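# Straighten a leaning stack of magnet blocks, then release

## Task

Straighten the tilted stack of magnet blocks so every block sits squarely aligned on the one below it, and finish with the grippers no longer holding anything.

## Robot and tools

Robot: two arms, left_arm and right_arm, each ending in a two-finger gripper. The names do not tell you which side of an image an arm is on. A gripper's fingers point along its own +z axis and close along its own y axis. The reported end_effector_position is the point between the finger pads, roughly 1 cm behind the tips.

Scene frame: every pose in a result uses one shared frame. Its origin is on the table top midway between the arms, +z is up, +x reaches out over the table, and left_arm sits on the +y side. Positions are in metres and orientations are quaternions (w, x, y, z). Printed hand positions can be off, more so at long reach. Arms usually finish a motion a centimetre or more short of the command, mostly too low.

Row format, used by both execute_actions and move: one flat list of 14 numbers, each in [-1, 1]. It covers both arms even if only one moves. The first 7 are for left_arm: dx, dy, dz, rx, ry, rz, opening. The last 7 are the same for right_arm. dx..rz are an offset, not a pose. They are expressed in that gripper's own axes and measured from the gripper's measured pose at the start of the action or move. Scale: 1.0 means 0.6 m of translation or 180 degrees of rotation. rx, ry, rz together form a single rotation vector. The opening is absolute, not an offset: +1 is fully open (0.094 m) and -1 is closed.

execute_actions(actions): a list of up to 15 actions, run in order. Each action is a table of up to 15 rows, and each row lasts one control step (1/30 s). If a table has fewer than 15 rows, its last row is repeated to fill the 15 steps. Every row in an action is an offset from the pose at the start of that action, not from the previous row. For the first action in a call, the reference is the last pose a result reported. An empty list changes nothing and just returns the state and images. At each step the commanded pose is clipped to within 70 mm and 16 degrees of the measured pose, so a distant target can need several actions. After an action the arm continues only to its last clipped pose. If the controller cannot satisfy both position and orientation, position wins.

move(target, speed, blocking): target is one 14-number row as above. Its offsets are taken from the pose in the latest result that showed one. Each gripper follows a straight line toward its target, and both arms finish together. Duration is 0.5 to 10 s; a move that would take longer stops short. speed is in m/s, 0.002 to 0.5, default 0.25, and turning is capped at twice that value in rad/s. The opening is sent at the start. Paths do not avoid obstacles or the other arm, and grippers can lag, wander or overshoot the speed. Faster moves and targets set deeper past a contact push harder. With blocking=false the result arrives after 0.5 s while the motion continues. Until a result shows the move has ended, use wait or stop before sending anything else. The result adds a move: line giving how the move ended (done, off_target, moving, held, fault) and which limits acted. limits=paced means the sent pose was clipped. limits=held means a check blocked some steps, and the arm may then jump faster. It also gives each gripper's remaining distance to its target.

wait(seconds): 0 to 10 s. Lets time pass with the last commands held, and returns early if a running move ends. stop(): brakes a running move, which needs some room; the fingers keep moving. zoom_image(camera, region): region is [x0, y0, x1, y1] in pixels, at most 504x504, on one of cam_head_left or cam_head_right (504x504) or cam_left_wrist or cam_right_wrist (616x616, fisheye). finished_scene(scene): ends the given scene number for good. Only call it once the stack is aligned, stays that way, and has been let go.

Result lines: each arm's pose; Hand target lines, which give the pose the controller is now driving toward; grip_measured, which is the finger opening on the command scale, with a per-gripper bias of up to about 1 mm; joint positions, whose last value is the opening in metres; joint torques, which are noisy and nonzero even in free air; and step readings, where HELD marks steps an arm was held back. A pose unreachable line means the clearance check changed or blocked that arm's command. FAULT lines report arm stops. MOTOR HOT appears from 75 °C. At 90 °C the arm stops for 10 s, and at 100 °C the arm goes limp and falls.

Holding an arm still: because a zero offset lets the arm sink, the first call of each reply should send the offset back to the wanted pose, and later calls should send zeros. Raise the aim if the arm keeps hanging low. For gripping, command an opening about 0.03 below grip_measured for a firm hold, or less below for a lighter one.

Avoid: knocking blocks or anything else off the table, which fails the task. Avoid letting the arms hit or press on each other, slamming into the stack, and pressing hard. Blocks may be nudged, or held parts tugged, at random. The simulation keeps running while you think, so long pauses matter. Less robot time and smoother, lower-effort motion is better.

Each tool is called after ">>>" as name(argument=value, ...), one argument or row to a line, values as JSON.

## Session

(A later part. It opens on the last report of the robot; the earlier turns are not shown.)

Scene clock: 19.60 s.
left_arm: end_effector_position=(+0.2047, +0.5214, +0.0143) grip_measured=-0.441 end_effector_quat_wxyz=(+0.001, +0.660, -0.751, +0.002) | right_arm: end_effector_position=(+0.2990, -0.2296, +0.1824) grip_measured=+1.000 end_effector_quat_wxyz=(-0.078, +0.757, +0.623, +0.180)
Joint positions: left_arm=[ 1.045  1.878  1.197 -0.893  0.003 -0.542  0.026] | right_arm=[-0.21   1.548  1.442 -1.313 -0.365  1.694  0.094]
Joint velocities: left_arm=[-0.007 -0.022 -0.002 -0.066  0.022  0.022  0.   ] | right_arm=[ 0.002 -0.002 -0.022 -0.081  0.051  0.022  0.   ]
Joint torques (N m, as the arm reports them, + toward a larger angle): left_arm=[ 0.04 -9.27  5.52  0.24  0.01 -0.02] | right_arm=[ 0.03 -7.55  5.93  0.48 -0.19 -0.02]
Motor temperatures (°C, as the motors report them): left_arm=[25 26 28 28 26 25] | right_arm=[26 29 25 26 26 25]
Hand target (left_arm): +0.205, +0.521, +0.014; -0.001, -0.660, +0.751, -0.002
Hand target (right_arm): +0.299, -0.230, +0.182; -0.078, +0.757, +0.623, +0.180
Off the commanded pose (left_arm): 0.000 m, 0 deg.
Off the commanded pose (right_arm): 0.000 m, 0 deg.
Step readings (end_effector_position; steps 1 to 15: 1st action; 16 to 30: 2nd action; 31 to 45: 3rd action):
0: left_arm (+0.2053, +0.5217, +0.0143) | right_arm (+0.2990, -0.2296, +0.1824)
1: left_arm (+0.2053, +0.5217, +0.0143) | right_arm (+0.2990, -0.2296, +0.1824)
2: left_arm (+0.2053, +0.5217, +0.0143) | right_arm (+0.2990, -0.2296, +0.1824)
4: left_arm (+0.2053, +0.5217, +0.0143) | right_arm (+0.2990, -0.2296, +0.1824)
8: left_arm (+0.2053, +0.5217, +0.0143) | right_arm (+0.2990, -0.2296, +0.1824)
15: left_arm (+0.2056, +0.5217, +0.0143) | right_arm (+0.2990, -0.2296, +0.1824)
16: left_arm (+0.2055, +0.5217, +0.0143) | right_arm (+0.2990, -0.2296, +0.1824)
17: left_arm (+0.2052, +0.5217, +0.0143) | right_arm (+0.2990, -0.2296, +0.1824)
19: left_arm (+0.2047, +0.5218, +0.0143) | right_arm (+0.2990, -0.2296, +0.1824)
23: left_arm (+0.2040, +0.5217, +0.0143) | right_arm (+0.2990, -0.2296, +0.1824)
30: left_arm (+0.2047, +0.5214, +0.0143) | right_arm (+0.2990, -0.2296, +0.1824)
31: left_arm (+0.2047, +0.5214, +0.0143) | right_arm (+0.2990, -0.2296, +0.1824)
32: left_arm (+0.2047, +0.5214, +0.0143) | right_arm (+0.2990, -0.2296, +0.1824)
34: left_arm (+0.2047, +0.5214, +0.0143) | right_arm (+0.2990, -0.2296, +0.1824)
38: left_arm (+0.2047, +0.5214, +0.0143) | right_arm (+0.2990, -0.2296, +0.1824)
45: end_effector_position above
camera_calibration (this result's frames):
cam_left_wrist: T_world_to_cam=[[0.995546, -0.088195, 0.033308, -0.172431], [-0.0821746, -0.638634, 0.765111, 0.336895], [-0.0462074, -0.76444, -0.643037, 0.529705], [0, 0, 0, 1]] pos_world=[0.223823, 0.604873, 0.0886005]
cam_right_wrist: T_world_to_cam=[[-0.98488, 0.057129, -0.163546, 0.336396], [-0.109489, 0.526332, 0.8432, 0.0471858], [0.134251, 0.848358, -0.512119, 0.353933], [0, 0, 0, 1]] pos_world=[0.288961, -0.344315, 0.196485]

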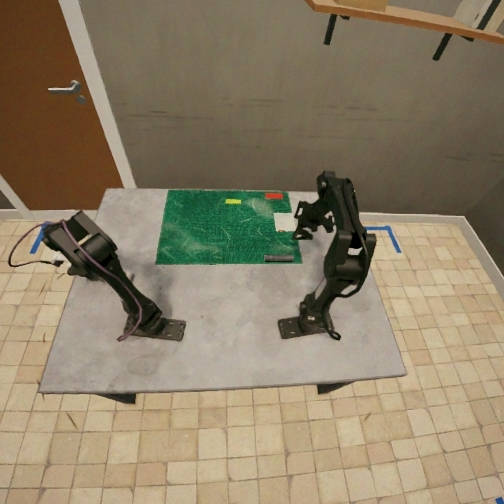

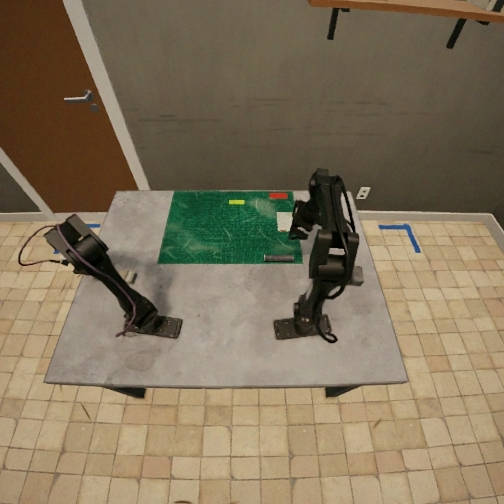

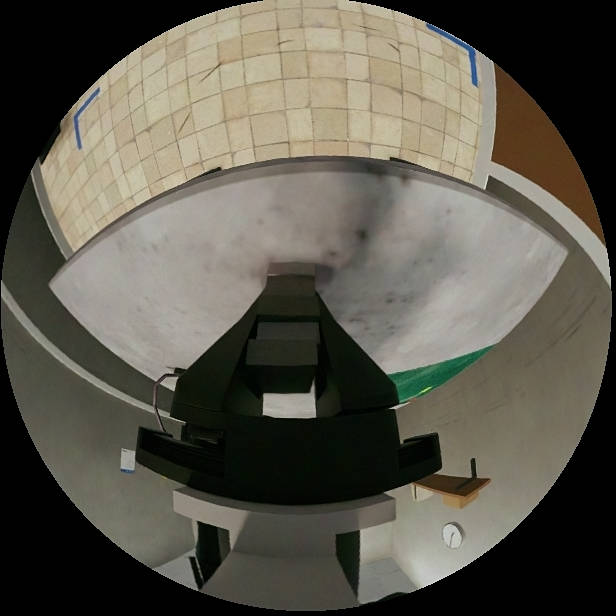

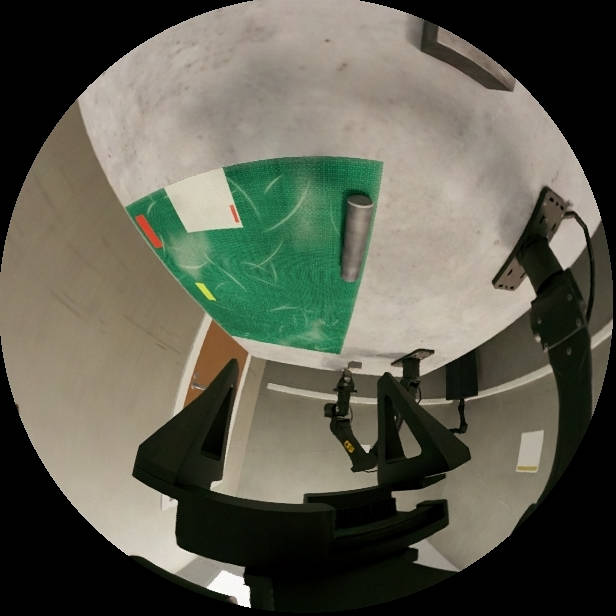

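>>> execute_actions(
  actions=[
    [[0,0,0,0,0,0,-0.42,0,0,0,0,0,0,1],[0,0,0,0,0,0,-0.3,0,0,0,0,0,0,1],[0,0,0,0,0,0,0,0,0,0,0,0,0,1],[0,0,0,0,0,0,0.4,0,0,0,0,0,0,1],[0,0,0,0,0,0,0.7,0,0,0,0,0,0,1]],
  ],
)

>>> zoom_image(
  camera="cam_left_wrist",
  region=[215, 250, 365, 410],
)

Scene clock: 20.30 s.
left_arm: end_effector_position=(+0.2047, +0.5214, +0.0143) grip_measured=+0.698 end_effector_quat_wxyz=(+0.001, +0.660, -0.751, +0.002) | right_arm: end_effector_position=(+0.2990, -0.2296, +0.1824) grip_measured=+1.000 end_effector_quat_wxyz=(-0.078, +0.757, +0.623, +0.180)
Joint positions: left_arm=[ 1.045  1.878  1.197 -0.893  0.003 -0.542  0.08 ] | right_arm=[-0.21   1.548  1.442 -1.313 -0.365  1.694  0.094]
Joint velocities: left_arm=[-0.002  0.002 -0.012 -0.007  0.037  0.007 -0.   ] | right_arm=[-0.002 -0.002 -0.007 -0.125  0.037 -0.081  0.   ]
Joint torques (N m, as the arm reports them, + toward a larger angle): left_arm=[ 0.03 -9.23  5.52  0.24  0.02 -0.02] | right_arm=[-0.04 -7.66  6.    0.47 -0.2  -0.01]
Motor temperatures (°C, as the motors report them): left_arm=[25 26 28 28 26 25] | right_arm=[26 29 25 26 26 25]
Hand target (left_arm): +0.205, +0.521, +0.014; -0.001, -0.660, +0.751, -0.002
Hand target (right_arm): +0.299, -0.230, +0.182; -0.078, +0.757, +0.623, +0.180
Off the commanded pose (left_arm): 0.000 m, 0 deg.
Off the commanded pose (right_arm): 0.000 m, 0 deg.
Step readings (end_effector_position):
0: left_arm (+0.2047, +0.5214, +0.0143) | right_arm (+0.2990, -0.2296, +0.1824)
1: left_arm (+0.2047, +0.5214, +0.0143) | right_arm (+0.2990, -0.2296, +0.1824)
2: left_arm (+0.2047, +0.5214, +0.0143) | right_arm (+0.2990, -0.2296, +0.1824)
4: left_arm (+0.2047, +0.5214, +0.0143) | right_arm (+0.2990, -0.2296, +0.1824)
8: left_arm (+0.2047, +0.5214, +0.0143) | right_arm (+0.2990, -0.2296, +0.1824)
15: end_effector_position above
camera_calibration (this result's frames):
cam_left_wrist: T_world_to_cam=[[0.995546, -0.088195, 0.033308, -0.172431], [-0.0821746, -0.638634, 0.765111, 0.336895], [-0.0462074, -0.76444, -0.643037, 0.529705], [0, 0, 0, 1]] pos_world=[0.223823, 0.604873, 0.0886005]
cam_right_wrist: T_world_to_cam=[[-0.98488, 0.057129, -0.163546, 0.336396], [-0.109489, 0.526332, 0.8432, 0.0471858], [0.134251, 0.848358, -0.512119, 0.353933], [0, 0, 0, 1]] pos_world=[0.288961, -0.344315, 0.196485]

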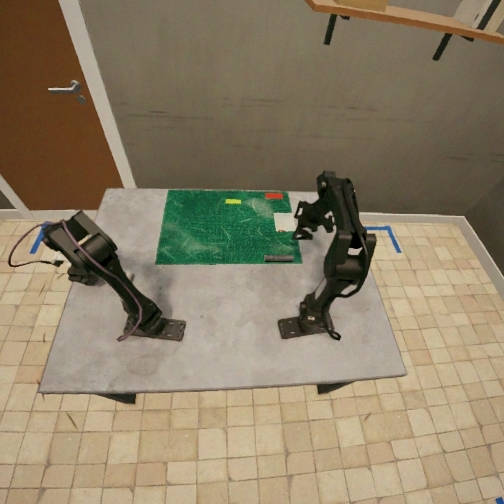

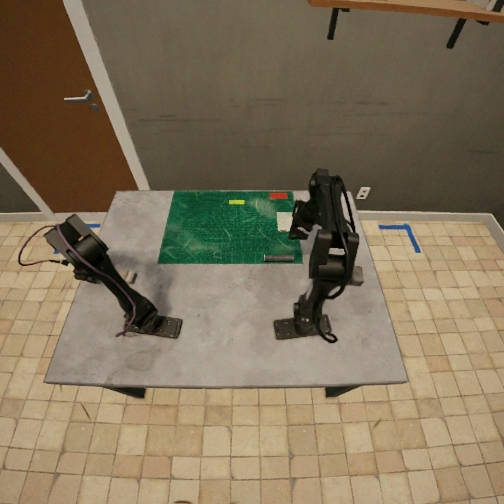

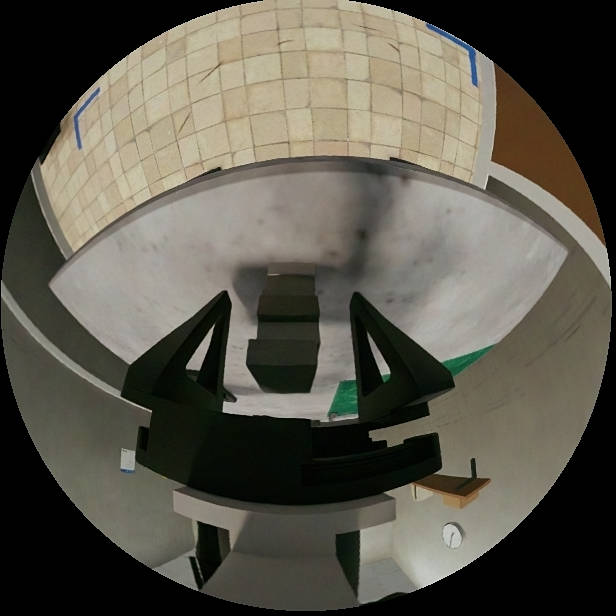

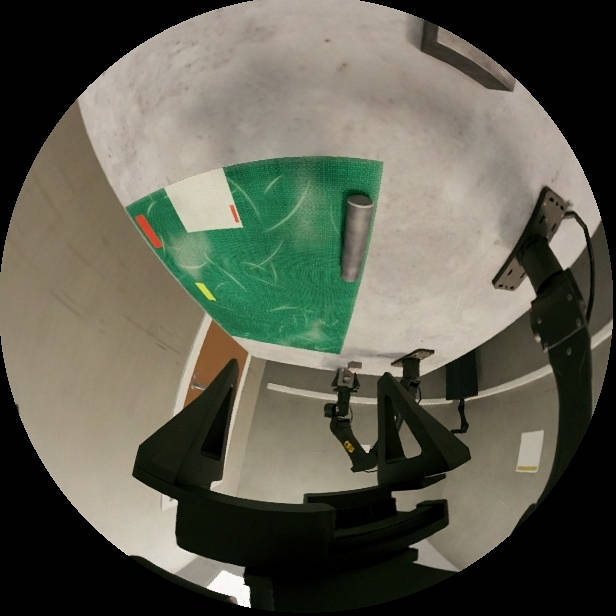

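Region (215, 250, 365, 410) of cam_left_wrist's 616x616 image, scaled by 3.150, with more detail than that image has; it fills the left 472 columns of this view, and the rest is white.

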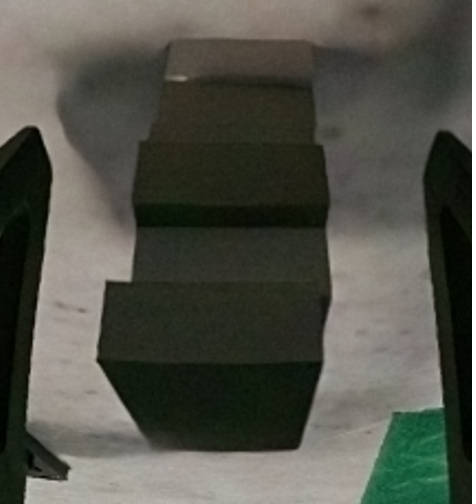

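>>> move(
  target=[0,0,-0.05,0,0,0,0,0,0,0,0,0,0,1],
  speed=0.08,
)

Scene clock: 21.77 s.
left_arm: end_effector_position=(+0.2029, +0.5192, +0.0349) grip_measured=+0.002 end_effector_quat_wxyz=(+0.009, +0.660, -0.751, +0.003) | right_arm: end_effector_position=(+0.2990, -0.2296, +0.1824) grip_measured=+1.000 end_effector_quat_wxyz=(-0.078, +0.757, +0.623, +0.180)
Joint positions: left_arm=[ 1.045  1.851  1.25  -0.99   0.003 -0.542  0.047] | right_arm=[-0.21   1.548  1.442 -1.313 -0.365  1.694  0.094]
Joint velocities: left_arm=[-0.002 -0.012 -0.022 -0.051 -0.007 -0.007 -0.   ] | right_arm=[-0.007 -0.027  0.002 -0.007  0.081 -0.037  0.   ]
Joint torques (N m, as the arm reports them, + toward a larger angle): left_arm=[  0.19 -10.48   7.22   0.05   0.02   0.  ] | right_arm=[-0.05 -7.53  5.85  0.48 -0.18 -0.02]
Motor temperatures (°C, as the motors report them): left_arm=[25 26 28 28 26 25] | right_arm=[26 29 25 26 26 25]
Hand target (left_arm): +0.204, +0.522, +0.044; -0.002, -0.660, +0.751, -0.002
Hand target (right_arm): +0.299, -0.230, +0.182; -0.078, +0.757, +0.623, +0.180
Off the commanded pose (left_arm): 0.010 m, 1 deg.
Off the commanded pose (right_arm): 0.000 m, 0 deg.
move: done
camera_calibration (this result's frames):
cam_left_wrist: T_world_to_cam=[[0.99584, -0.087825, 0.0242859, -0.171488], [-0.0743273, -0.628745, 0.774051, 0.312476], [-0.0527114, -0.772636, -0.632657, 0.546415], [0, 0, 0, 1]] pos_world=[0.222802, 0.603587, 0.107986]
cam_right_wrist: T_world_to_cam=[[-0.98488, 0.057129, -0.163546, 0.336396], [-0.109489, 0.526332, 0.8432, 0.0471858], [0.134251, 0.848358, -0.512119, 0.353933], [0, 0, 0, 1]] pos_world=[0.288961, -0.344315, 0.196485]

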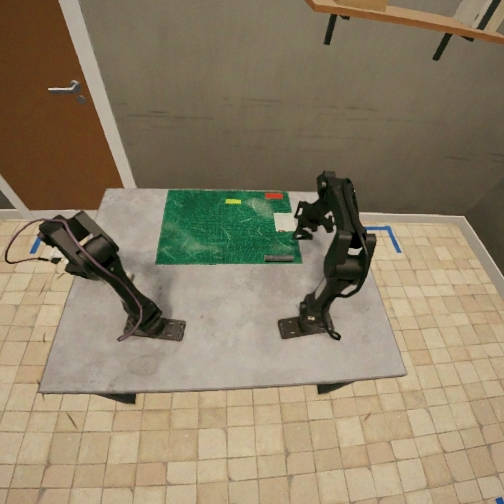

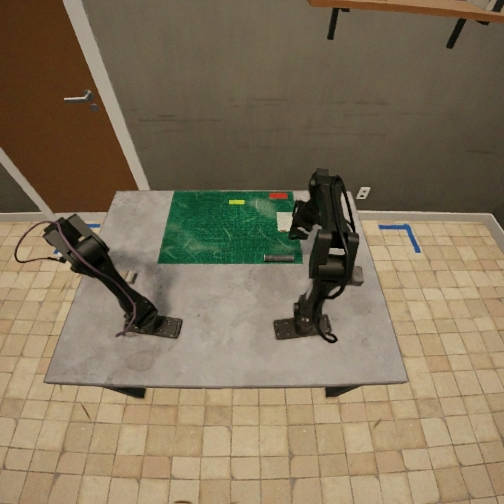

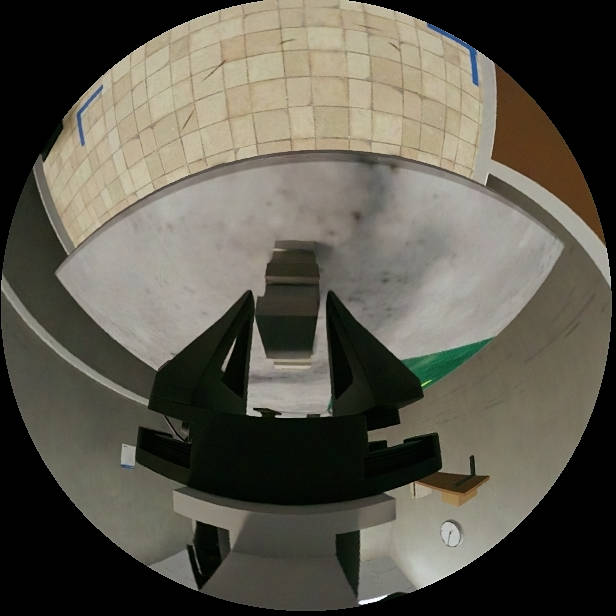

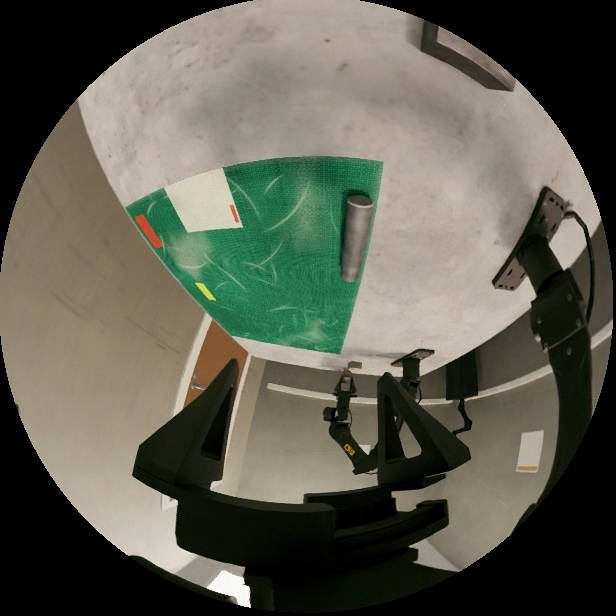

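>>> execute_actions(
  actions=[
    [[-0.003,-0.0015,0,0.001,-0.003,0,-0.03,0,0,0,0,0,0,1],[-0.005,-0.0025,0,0.002,-0.005,0,-0.06,0,0,0,0,0,0,1],[-0.007,-0.0035,0,0.003,-0.0073,0,-0.09,0,0,0,0,0,0,1],[-0.007,-0.0035,0,0.003,-0.0073,0,-0.12,0,0,0,0,0,0,1],[-0.007,-0.0035,0,0.003,-0.0073,0,-0.15,0,0,0,0,0,0,1],[-0.007,-0.0035,0,0.003,-0.0073,0,-0.18,0,0,0,0,0,0,1],[-0.007,-0.0035,0,0.003,-0.0073,0,-0.21,0,0,0,0,0,0,1],[-0.007,-0.0035,0,0.003,-0.0073,0,-0.24,0,0,0,0,0,0,1],[-0.007,-0.0035,0,0.003,-0.0073,0,-0.26,0,0,0,0,0,0,1],[-0.007,-0.0035,0,0.003,-0.0073,0,-0.28,0,0,0,0,0,0,1],[-0.007,-0.0035,0,0.003,-0.0073,0,-0.3,0,0,0,0,0,0,1],[-0.007,-0.0035,0,0.003,-0.0073,0,-0.315,0,0,0,0,0,0,1],[-0.007,-0.0035,0,0.003,-0.0073,0,-0.33,0,0,0,0,0,0,1],[-0.007,-0.0035,0,0.003,-0.0073,0,-0.345,0,0,0,0,0,0,1],[-0.007,-0.0035,0,0.003,-0.0073,0,-0.36,0,0,0,0,0,0,1]],
    [[0,0,0,0,0,0,-0.375,0,0,0,0,0,0,1],[0,0,0,0,0,0,-0.39,0,0,0,0,0,0,1],[0,0,0,0,0,0,-0.405,0,0,0,0,0,0,1],[0,0,0,0,0,0,-0.42,0,0,0,0,0,0,1],[0,0,0,0,0,0,-0.435,0,0,0,0,0,0,1],[0,0,0,0,0,0,-0.45,0,0,0,0,0,0,1],[0,0,0,0,0,0,-0.465,0,0,0,0,0,0,1],[0,0,0,0,0,0,-0.48,0,0,0,0,0,0,1],[0,0,0,0,0,0,-0.5,0,0,0,0,0,0,1]],
  ],
)

Scene clock: 23.63 s.
left_arm: end_effector_position=(+0.2047, +0.5217, +0.0349) grip_measured=-0.442 end_effector_quat_wxyz=(+0.003, +0.660, -0.751, +0.002) | right_arm: end_effector_position=(+0.2990, -0.2296, +0.1824) grip_measured=+1.000 end_effector_quat_wxyz=(-0.078, +0.757, +0.623, +0.180)
Joint positions: left_arm=[ 1.045  1.851  1.25  -0.977  0.002 -0.542  0.026] | right_arm=[-0.21   1.548  1.442 -1.313 -0.365  1.694  0.094]
Joint velocities: left_arm=[-0.022  0.002  0.002 -0.007 -0.007 -0.022  0.   ] | right_arm=[ 0.007  0.002  0.012 -0.081  0.066 -0.022  0.   ]
Joint torques (N m, as the arm reports them, + toward a larger angle): left_arm=[ 0.03 -9.18  5.68  0.23  0.02 -0.02] | right_arm=[ 0.05 -7.65  5.96  0.48 -0.19  0.01]
Motor temperatures (°C, as the motors report them): left_arm=[25 27 28 28 26 25] | right_arm=[26 28 25 26 26 25]
Hand target (left_arm): +0.205, +0.522, +0.035; -0.003, -0.660, +0.751, -0.002
Hand target (right_arm): +0.299, -0.230, +0.182; -0.078, +0.757, +0.623, +0.180
Off the commanded pose (left_arm): 0.000 m, 0 deg.
Off the commanded pose (right_arm): 0.000 m, 0 deg.
Step readings (end_effector_position; steps 1 to 15: 1st action; 16 to 30: 2nd action):
0: left_arm (+0.2026, +0.5189, +0.0349) | right_arm (+0.2990, -0.2296, +0.1824)
1: left_arm (+0.2026, +0.5189, +0.0349) | right_arm (+0.2990, -0.2296, +0.1824)
2: left_arm (+0.2027, +0.5190, +0.0349) | right_arm (+0.2990, -0.2296, +0.1824)
4: left_arm (+0.2033, +0.5197, +0.0349) | right_arm (+0.2990, -0.2296, +0.1824)
8: left_arm (+0.2044, +0.5210, +0.0349) | right_arm (+0.2990, -0.2296, +0.1824)
15: left_arm (+0.2048, +0.5216, +0.0349) | right_arm (+0.2990, -0.2296, +0.1824)
16: left_arm (+0.2048, +0.5216, +0.0349) | right_arm (+0.2990, -0.2296, +0.1824)
17: left_arm (+0.2048, +0.5217, +0.0349) | right_arm (+0.2990, -0.2296, +0.1824)
19: left_arm (+0.2048, +0.5217, +0.0349) | right_arm (+0.2990, -0.2296, +0.1824)
23: left_arm (+0.2047, +0.5217, +0.0349) | right_arm (+0.2990, -0.2296, +0.1824)
30: end_effector_position above
camera_calibration (this result's frames):
cam_left_wrist: T_world_to_cam=[[0.995641, -0.0881188, 0.0305737, -0.173121], [-0.0799029, -0.636707, 0.766954, 0.319785], [-0.0481166, -0.766054, -0.640973, 0.544358], [0, 0, 0, 1]] pos_world=[0.22411, 0.605362, 0.108951]
cam_right_wrist: T_world_to_cam=[[-0.98488, 0.057129, -0.163546, 0.336396], [-0.109489, 0.526332, 0.8432, 0.0471858], [0.134251, 0.848358, -0.512119, 0.353933], [0, 0, 0, 1]] pos_world=[0.288961, -0.344315, 0.196485]

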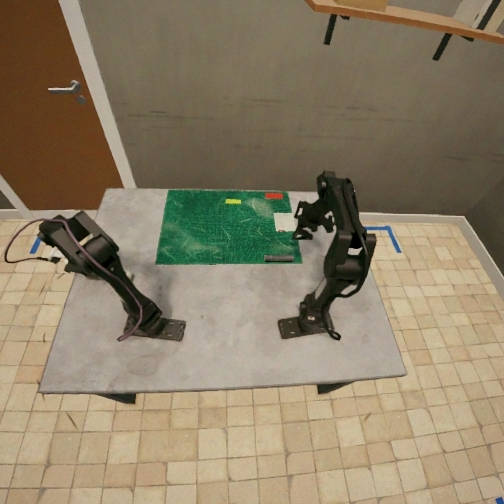

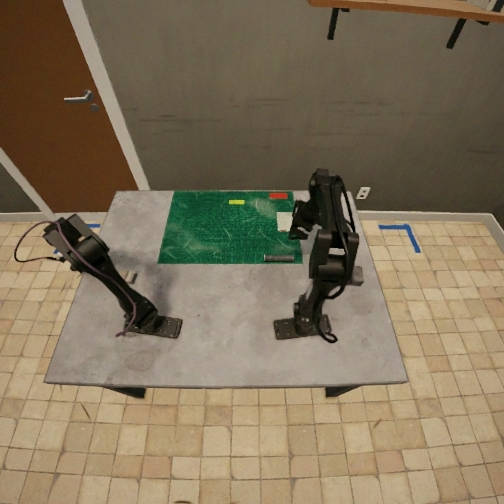

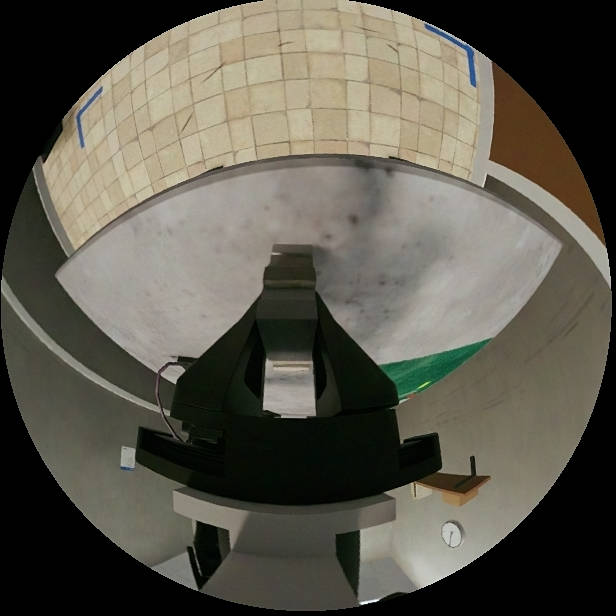

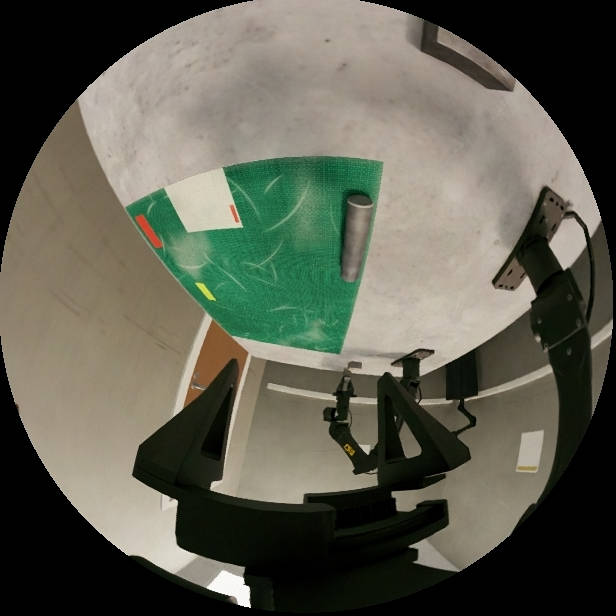

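>>> execute_actions(
  actions=[
    [[0,0,0,0,0,0,-0.42,0,0,0,0,0,0,1],[0,0,0,0,0,0,-0.3,0,0,0,0,0,0,1],[0,0,0,0,0,0,0,0,0,0,0,0,0,1],[0,0,0,0,0,0,0.4,0,0,0,0,0,0,1],[0,0,0,0,0,0,0.7,0,0,0,0,0,0,1]],
  ],
)

>>> zoom_image(
  camera="cam_left_wrist",
  region=[225, 230, 355, 380],
)

>>> move(
  target=[0,0,0,0,0,0.502,0.7,0,0,0,0,0,0,1],
  speed=0.5,
)

>>> zoom_image(
  camera="cam_left_wrist",
  region=[215, 230, 365, 380],
)

Scene clock: 24.73 s.
left_arm: end_effector_position=(+0.2047, +0.5217, +0.0349) grip_measured=+0.698 end_effector_quat_wxyz=(+0.003, +0.660, -0.751, +0.002) | right_arm: end_effector_position=(+0.2990, -0.2296, +0.1824) grip_measured=+1.000 end_effector_quat_wxyz=(-0.078, +0.757, +0.623, +0.180)
Joint positions: left_arm=[ 1.045  1.851  1.25  -0.977  0.002 -0.542  0.08 ] | right_arm=[-0.21   1.548  1.442 -1.313 -0.365  1.694  0.094]
Joint velocities: left_arm=[ 0.027 -0.017 -0.002 -0.007 -0.022  0.007  0.   ] | right_arm=[-0.002 -0.007 -0.017 -0.037  0.066  0.022  0.   ]
Joint torques (N m, as the arm reports them, + toward a larger angle): left_arm=[ 0.03 -9.17  5.7   0.24  0.02 -0.02] | right_arm=[ 0.06 -7.6   6.02  0.52 -0.19 -0.02]
Motor temperatures (°C, as the motors report them): left_arm=[25 27 28 28 26 25] | right_arm=[26 28 25 26 26 25]
Hand target (left_arm): +0.205, +0.522, +0.035; -0.003, -0.660, +0.751, -0.002
Hand target (right_arm): +0.299, -0.230, +0.182; -0.078, +0.757, +0.623, +0.180
Off the commanded pose (left_arm): 0.000 m, 0 deg.
Off the commanded pose (right_arm): 0.000 m, 0 deg.
Step readings (end_effector_position):
0: left_arm (+0.2047, +0.5217, +0.0349) | right_arm (+0.2990, -0.2296, +0.1824)
1: left_arm (+0.2047, +0.5217, +0.0349) | right_arm (+0.2990, -0.2296, +0.1824)
2: left_arm (+0.2047, +0.5217, +0.0349) | right_arm (+0.2990, -0.2296, +0.1824)
4: left_arm (+0.2047, +0.5217, +0.0349) | right_arm (+0.2990, -0.2296, +0.1824)
8: left_arm (+0.2047, +0.5217, +0.0349) | right_arm (+0.2990, -0.2296, +0.1824)
15: end_effector_position above
camera_calibration (this result's frames):
cam_left_wrist: T_world_to_cam=[[0.995641, -0.0881188, 0.0305737, -0.173121], [-0.0799029, -0.636707, 0.766954, 0.319785], [-0.0481166, -0.766054, -0.640973, 0.544358], [0, 0, 0, 1]] pos_world=[0.22411, 0.605362, 0.108951]
cam_right_wrist: T_world_to_cam=[[-0.98488, 0.057129, -0.163546, 0.336396], [-0.109489, 0.526332, 0.8432, 0.0471858], [0.134251, 0.848358, -0.512119, 0.353933], [0, 0, 0, 1]] pos_world=[0.288961, -0.344315, 0.196485]

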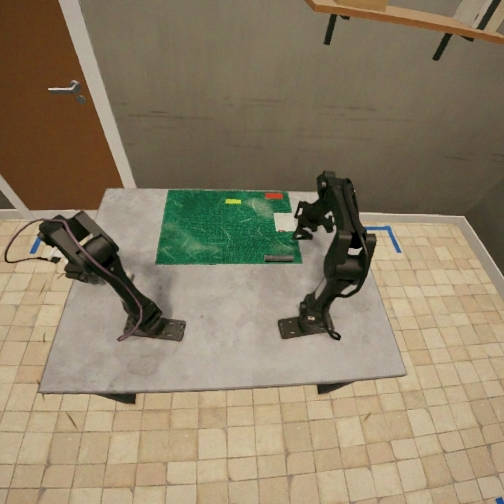

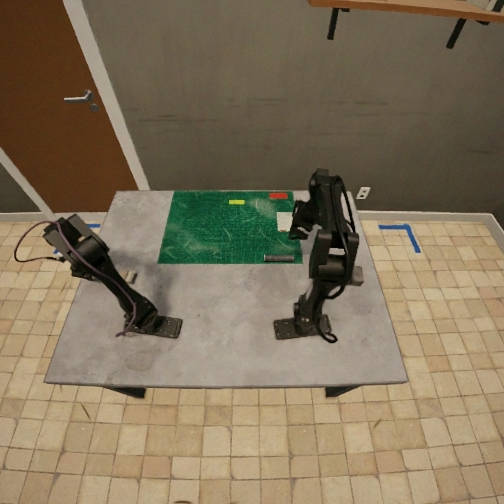

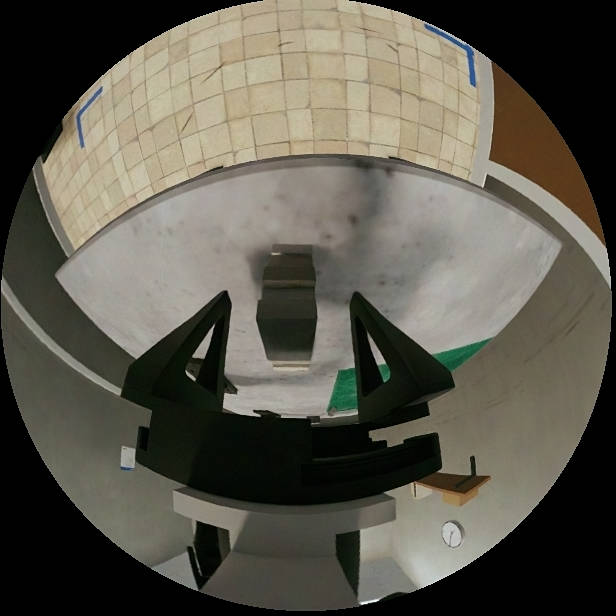

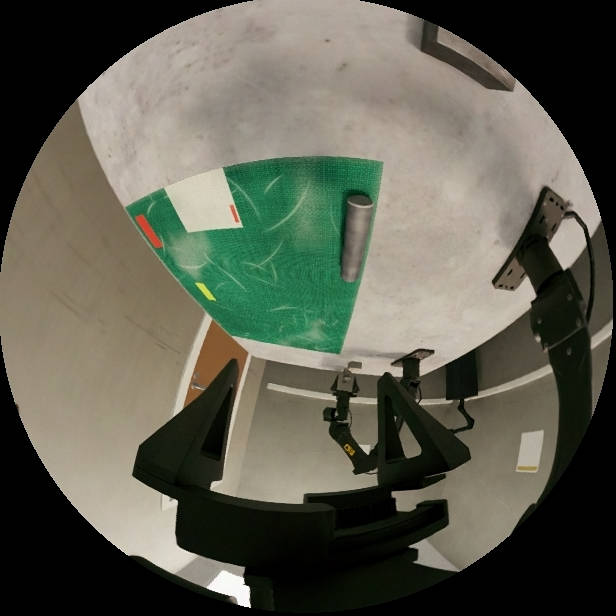

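Region (225, 230, 355, 380) of cam_left_wrist's 616x616 image, scaled by 3.360, with more detail than that image has; it fills the left 437 columns of this view, and the rest is white.

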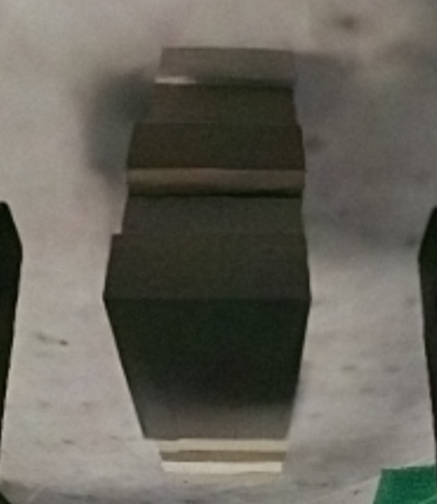

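Scene clock: 27.07 s.
left_arm: end_effector_position=(+0.2042, +0.5221, +0.0349) grip_measured=+0.698 end_effector_quat_wxyz=(-0.003, +0.063, +0.998, -0.003) | right_arm: end_effector_position=(+0.2990, -0.2296, +0.1824) grip_measured=+1.000 end_effector_quat_wxyz=(-0.078, +0.757, +0.623, +0.180)
Joint positions: left_arm=[ 1.045  1.851  1.25  -0.977 -0.001  1.027  0.08 ] | right_arm=[-0.21   1.548  1.442 -1.313 -0.365  1.694  0.094]
Joint velocities: left_arm=[-0.007 -0.012  0.007 -0.007 -0.037 -0.022  0.   ] | right_arm=[ 0.007  0.007 -0.002 -0.051  0.022 -0.022  0.   ]
Joint torques (N m, as the arm reports them, + toward a larger angle): left_arm=[ 0.03 -9.16  5.67  0.23  0.05  0.04] | right_arm=[ 0.05 -7.62  5.98  0.47 -0.17 -0.02]
Motor temperatures (°C, as the motors report them): left_arm=[25 27 28 28 26 25] | right_arm=[26 28 25 26 26 25]
Hand target (left_arm): +0.205, +0.522, +0.035; -0.001, +0.067, +0.998, -0.004
Hand target (right_arm): +0.299, -0.230, +0.182; -0.078, +0.757, +0.623, +0.180
Off the commanded pose (left_arm): 0.001 m, 1 deg.
Off the commanded pose (right_arm): 0.000 m, 0 deg.
move: done
camera_calibration (this result's frames):
cam_left_wrist: T_world_to_cam=[[-0.086388, -0.995534, 0.0380766, 0.521884], [-0.638225, 0.0846485, 0.765182, 0.057464], [-0.764988, 0.0418012, -0.642687, 0.26932], [0, 0, 0, 1]] pos_world=[0.287786, 0.503431, 0.109247]
cam_right_wrist: T_world_to_cam=[[-0.98488, 0.057129, -0.163546, 0.336396], [-0.109489, 0.526332, 0.8432, 0.0471858], [0.134251, 0.848358, -0.512119, 0.353933], [0, 0, 0, 1]] pos_world=[0.288961, -0.344315, 0.196485]

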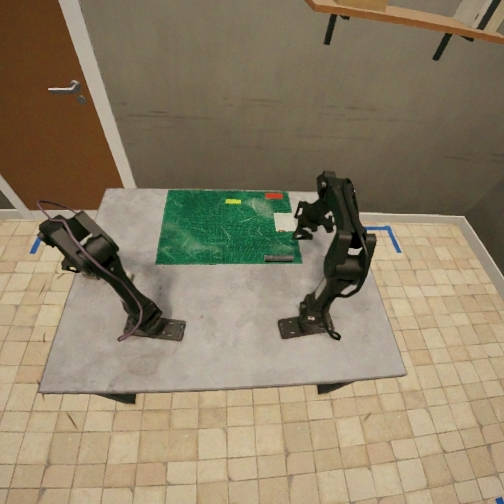

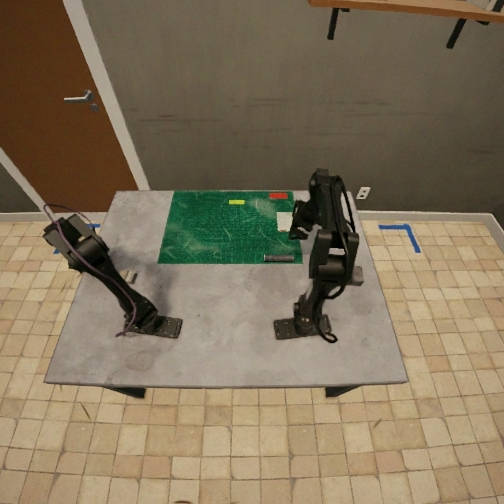

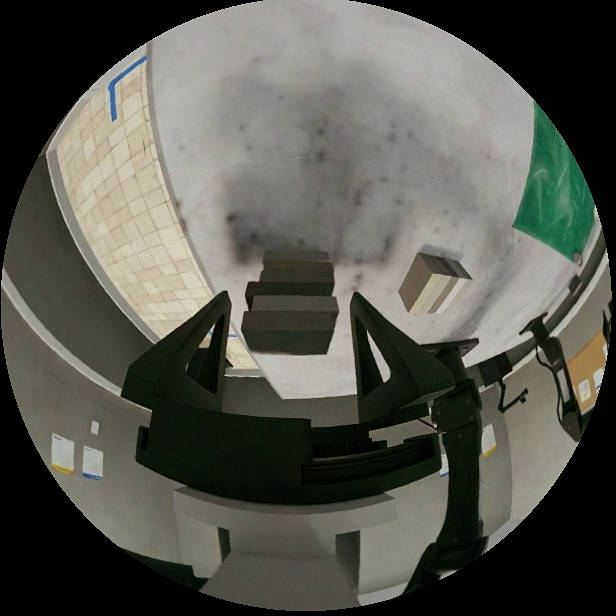

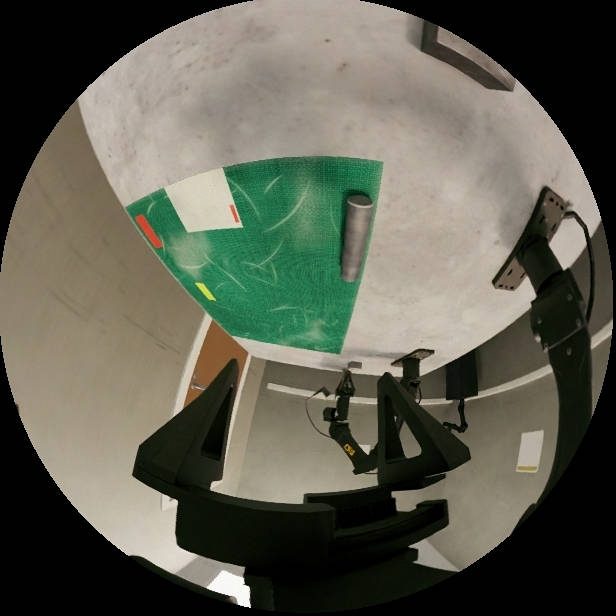

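Region (215, 230, 365, 380) of cam_left_wrist's 616x616 image, scaled by 3.360, with more detail than that image has.

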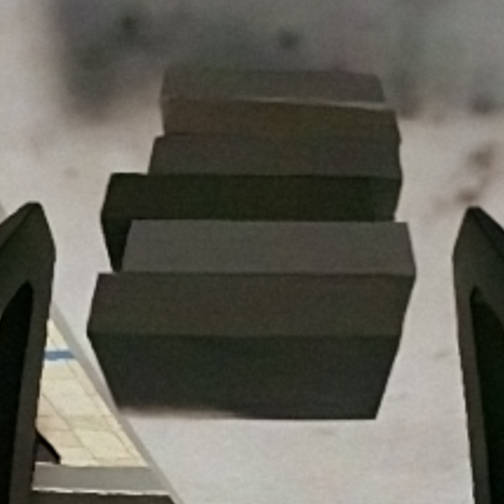

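>>> execute_actions(
  actions=[
    [[0,0,0,0,0,0,0.6,0,0,0,0,0,0,1],[0,0,0,0,0,0,0.5,0,0,0,0,0,0,1],[0,0,0,0,0,0,0.4,0,0,0,0,0,0,1],[0,0,0,0,0,0,0.32,0,0,0,0,0,0,1],[0,0,0,0,0,0,0.26,0,0,0,0,0,0,1],[0,0,0,0,0,0,0.22,0,0,0,0,0,0,1],[0,0,0,0,0,0,0.19,0,0,0,0,0,0,1],[0,0,0,0,0,0,0.17,0,0,0,0,0,0,1],[0,0,0,0,0,0,0.15,0,0,0,0,0,0,1],[0,0,0,0,0,0,0.13,0,0,0,0,0,0,1],[0,0,0,0,0,0,0.11,0,0,0,0,0,0,1],[0,0,0,0,0,0,0.09,0,0,0,0,0,0,1],[0,0,0,0,0,0,0.07,0,0,0,0,0,0,1],[0,0,0,0,0,0,0.05,0,0,0,0,0,0,1],[0,0,0,0,0,0,0.03,0,0,0,0,0,0,1]],
    [[0,0,0,0,0,0,0.015,0,0,0,0,0,0,1],[0,0,0,0,0,0,0,0,0,0,0,0,0,1],[0,0,0,0,0,0,-0.015,0,0,0,0,0,0,1],[0,0,0,0,0,0,-0.03,0,0,0,0,0,0,1],[0,0,0,0,0,0,-0.045,0,0,0,0,0,0,1],[0,0,0,0,0,0,-0.06,0,0,0,0,0,0,1],[0,0,0,0,0,0,-0.075,0,0,0,0,0,0,1],[0,0,0,0,0,0,-0.09,0,0,0,0,0,0,1],[0,0,0,0,0,0,-0.105,0,0,0,0,0,0,1],[0,0,0,0,0,0,-0.12,0,0,0,0,0,0,1],[0,0,0,0,0,0,-0.135,0,0,0,0,0,0,1],[0,0,0,0,0,0,-0.15,0,0,0,0,0,0,1],[0,0,0,0,0,0,-0.165,0,0,0,0,0,0,1]],
  ],
)

Scene clock: 28.77 s.
left_arm: end_effector_position=(+0.2031, +0.5199, +0.0349) grip_measured=-0.059 end_effector_quat_wxyz=(-0.004, +0.065, +0.998, -0.007) | right_arm: end_effector_position=(+0.2990, -0.2296, +0.1824) grip_measured=+1.000 end_effector_quat_wxyz=(-0.078, +0.757, +0.623, +0.180)
Joint positions: left_arm=[ 1.045  1.851  1.25  -0.987  0.002  1.029  0.044] | right_arm=[-0.21   1.548  1.442 -1.313 -0.365  1.694  0.094]
Joint velocities: left_arm=[-0.012  0.002 -0.007  0.066  0.037  0.037  0.001] | right_arm=[-0.007 -0.007 -0.002  0.022 -0.051 -0.007  0.   ]
Joint torques (N m, as the arm reports them, + toward a larger angle): left_arm=[ 0.04 -9.17  5.66  0.26  0.01 -0.02] | right_arm=[ 0.06 -7.65  5.9   0.49 -0.16  0.01]
Motor temperatures (°C, as the motors report them): left_arm=[25 27 28 28 26 25] | right_arm=[26 28 25 26 26 25]
Hand target (left_arm): +0.204, +0.521, +0.035; -0.003, +0.065, +0.998, -0.005
Hand target (right_arm): +0.299, -0.230, +0.182; -0.078, +0.757, +0.623, +0.180
Off the commanded pose (left_arm): 0.001 m, 0 deg.
Off the commanded pose (right_arm): 0.000 m, 0 deg.
Step readings (end_effector_position; steps 1 to 15: 1st action; 16 to 30: 2nd action):
0: left_arm (+0.2042, +0.5221, +0.0349) | right_arm (+0.2990, -0.2296, +0.1824)
1: left_arm (+0.2042, +0.5221, +0.0349) | right_arm (+0.2990, -0.2296, +0.1824)
2: left_arm (+0.2042, +0.5221, +0.0349) | right_arm (+0.2990, -0.2296, +0.1824)
4: left_arm (+0.2042, +0.5221, +0.0349) | right_arm (+0.2990, -0.2296, +0.1824)
8: left_arm (+0.2042, +0.5221, +0.0349) | right_arm (+0.2990, -0.2296, +0.1824)
15: left_arm (+0.2038, +0.5210, +0.0349) | right_arm (+0.2990, -0.2296, +0.1824)
16: left_arm (+0.2036, +0.5208, +0.0349) | right_arm (+0.2990, -0.2296, +0.1824)
17: left_arm (+0.2035, +0.5206, +0.0349) | right_arm (+0.2990, -0.2296, +0.1824)
19: left_arm (+0.2033, +0.5202, +0.0349) | right_arm (+0.2990, -0.2296, +0.1824)
23: left_arm (+0.2031, +0.5199, +0.0349) | right_arm (+0.2990, -0.2296, +0.1824)
30: end_effector_position above
camera_calibration (this result's frames):
cam_left_wrist: T_world_to_cam=[[-0.0888503, -0.994911, 0.0475166, 0.519491], [-0.635071, 0.0933367, 0.766794, 0.0517059], [-0.767327, 0.0379535, -0.640132, 0.270974], [0, 0, 0, 1]] pos_world=[0.28692, 0.501737, 0.109127]
cam_right_wrist: T_world_to_cam=[[-0.98488, 0.057129, -0.163546, 0.336396], [-0.109489, 0.526332, 0.8432, 0.0471858], [0.134251, 0.848358, -0.512119, 0.353933], [0, 0, 0, 1]] pos_world=[0.288961, -0.344315, 0.196485]

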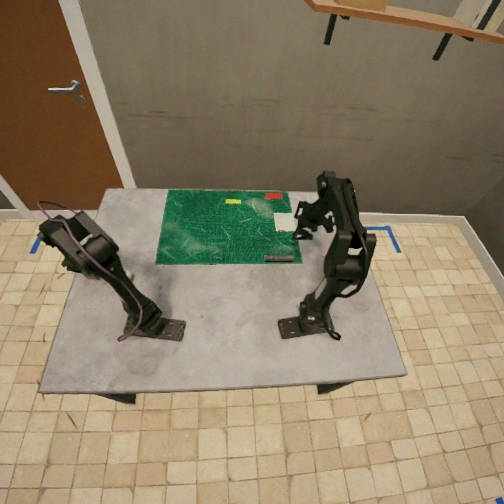

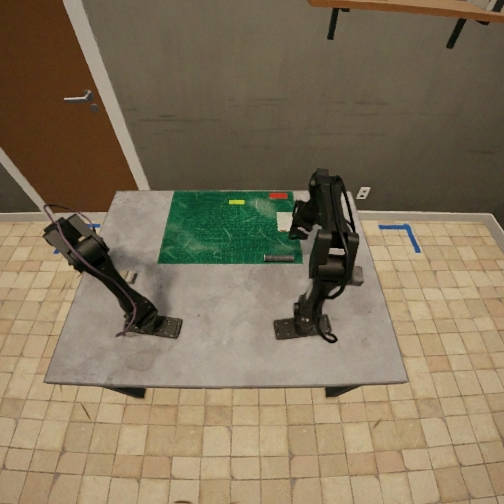

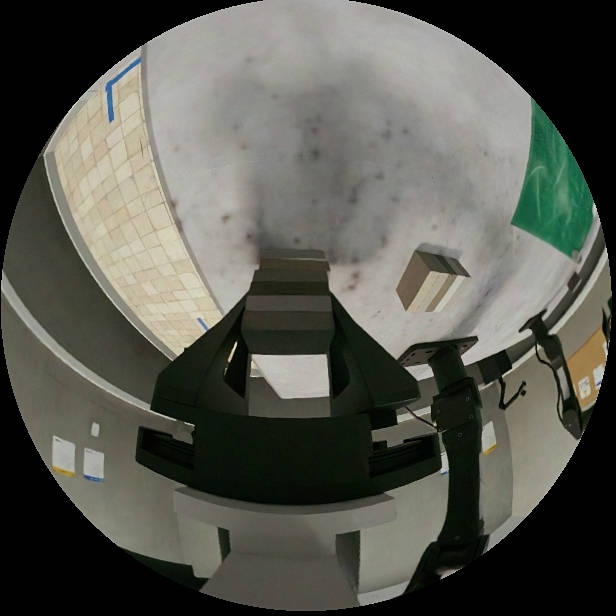

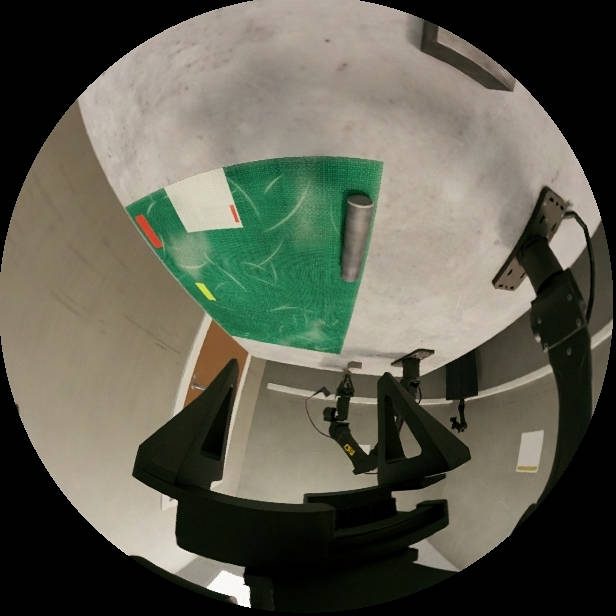

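>>> move(
  target=[0.0027,-0.0054,0.05,0,0,0,0.3,0,0,0,0,0,0,1],
  speed=0.05,
)

>>> zoom_image(
  camera="cam_left_wrist",
  region=[215, 255, 365, 405],
)

Scene clock: 31.37 s.
left_arm: end_effector_position=(+0.2028, +0.5195, +0.0129) grip_measured=+0.298 end_effector_quat_wxyz=(+0.001, +0.065, +0.998, -0.000) | right_arm: end_effector_position=(+0.2990, -0.2296, +0.1824) grip_measured=+1.000 end_effector_quat_wxyz=(-0.078, +0.757, +0.623, +0.180)
Joint positions: left_arm=[ 1.045  1.867  1.177 -0.88   0.002  1.029  0.061] | right_arm=[-0.21   1.548  1.442 -1.313 -0.365  1.694  0.094]
Joint velocities: left_arm=[ 0.002  0.002 -0.007  0.007  0.037  0.037 -0.001] | right_arm=[-0.002  0.007 -0.002 -0.007 -0.095 -0.022  0.   ]
Joint torques (N m, as the arm reports them, + toward a larger angle): left_arm=[-0.2  -7.88  4.32  0.32  0.02 -0.04] | right_arm=[ 0.   -7.67  6.    0.47 -0.19 -0.01]
Motor temperatures (°C, as the motors report them): left_arm=[25 27 28 28 26 25] | right_arm=[26 28 26 26 26 25]
Hand target (left_arm): +0.201, +0.516, +0.005; -0.004, +0.065, +0.998, -0.007
Hand target (right_arm): +0.299, -0.230, +0.182; -0.078, +0.757, +0.623, +0.180
Off the commanded pose (left_arm): 0.009 m, 1 deg.
Off the commanded pose (right_arm): 0.000 m, 0 deg.
move: done
camera_calibration (this result's frames):
cam_left_wrist: T_world_to_cam=[[-0.0892809, -0.995454, 0.0331838, 0.520597], [-0.643223, 0.0830633, 0.76116, 0.0754583], [-0.760456, 0.0466125, -0.647715, 0.250824], [0, 0, 0, 1]] pos_world=[0.285756, 0.50027, 0.087751]
cam_right_wrist: T_world_to_cam=[[-0.98488, 0.057129, -0.163546, 0.336396], [-0.109489, 0.526332, 0.8432, 0.0471858], [0.134251, 0.848358, -0.512119, 0.353933], [0, 0, 0, 1]] pos_world=[0.288961, -0.344315, 0.196485]

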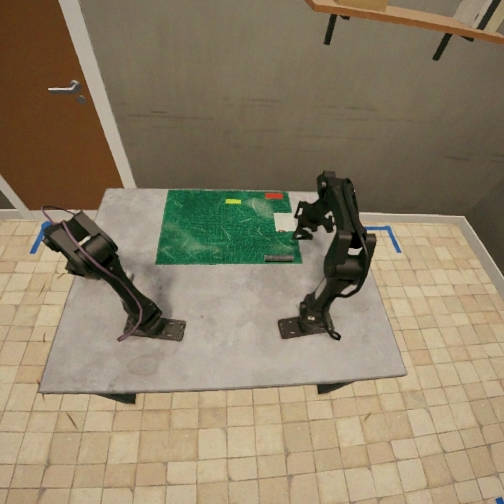

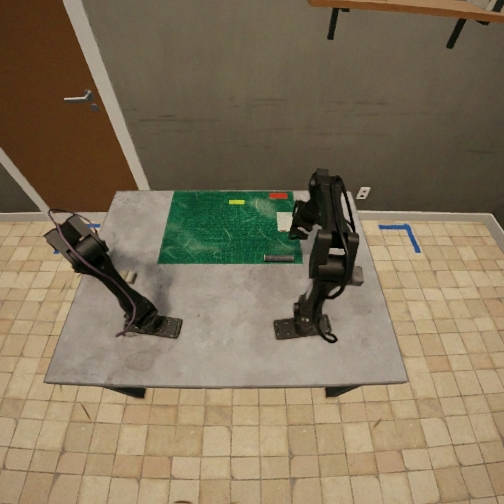

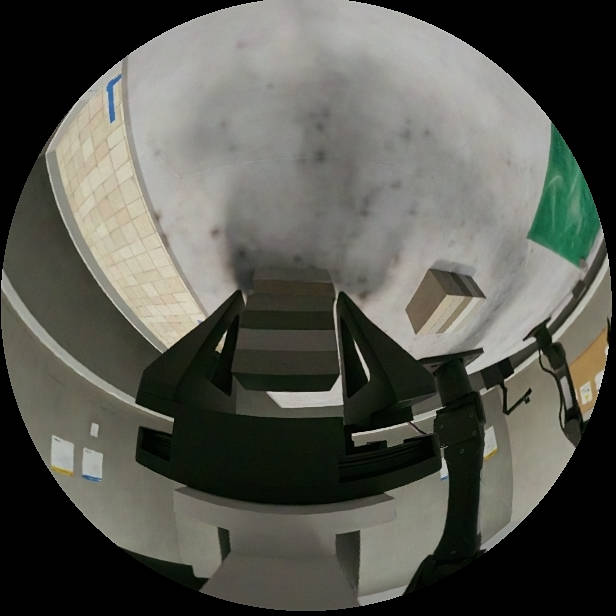

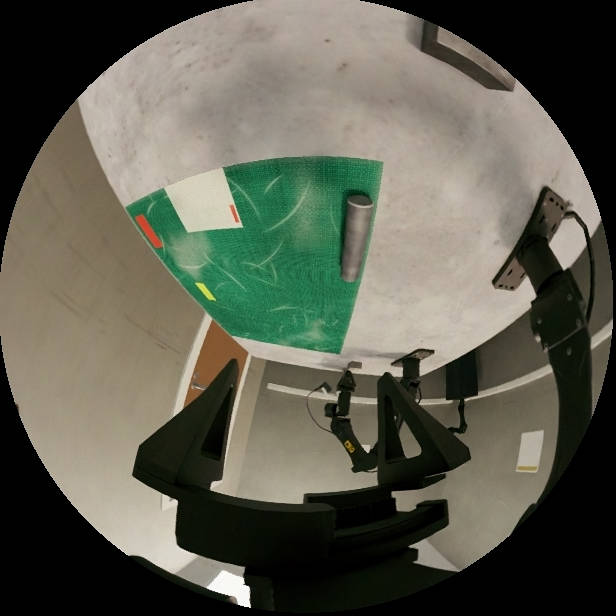

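Region (215, 255, 365, 405) of cam_left_wrist's 616x616 image, scaled by 3.360, with more detail than that image has.

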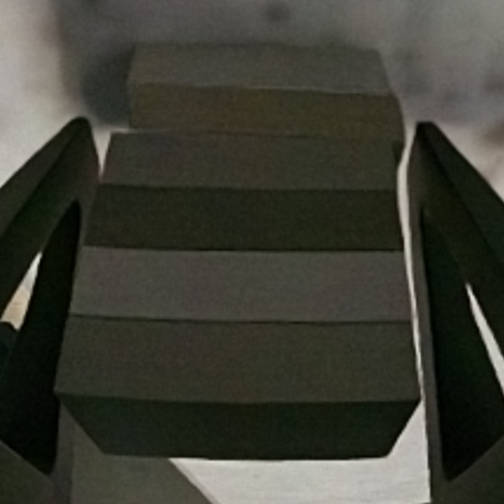

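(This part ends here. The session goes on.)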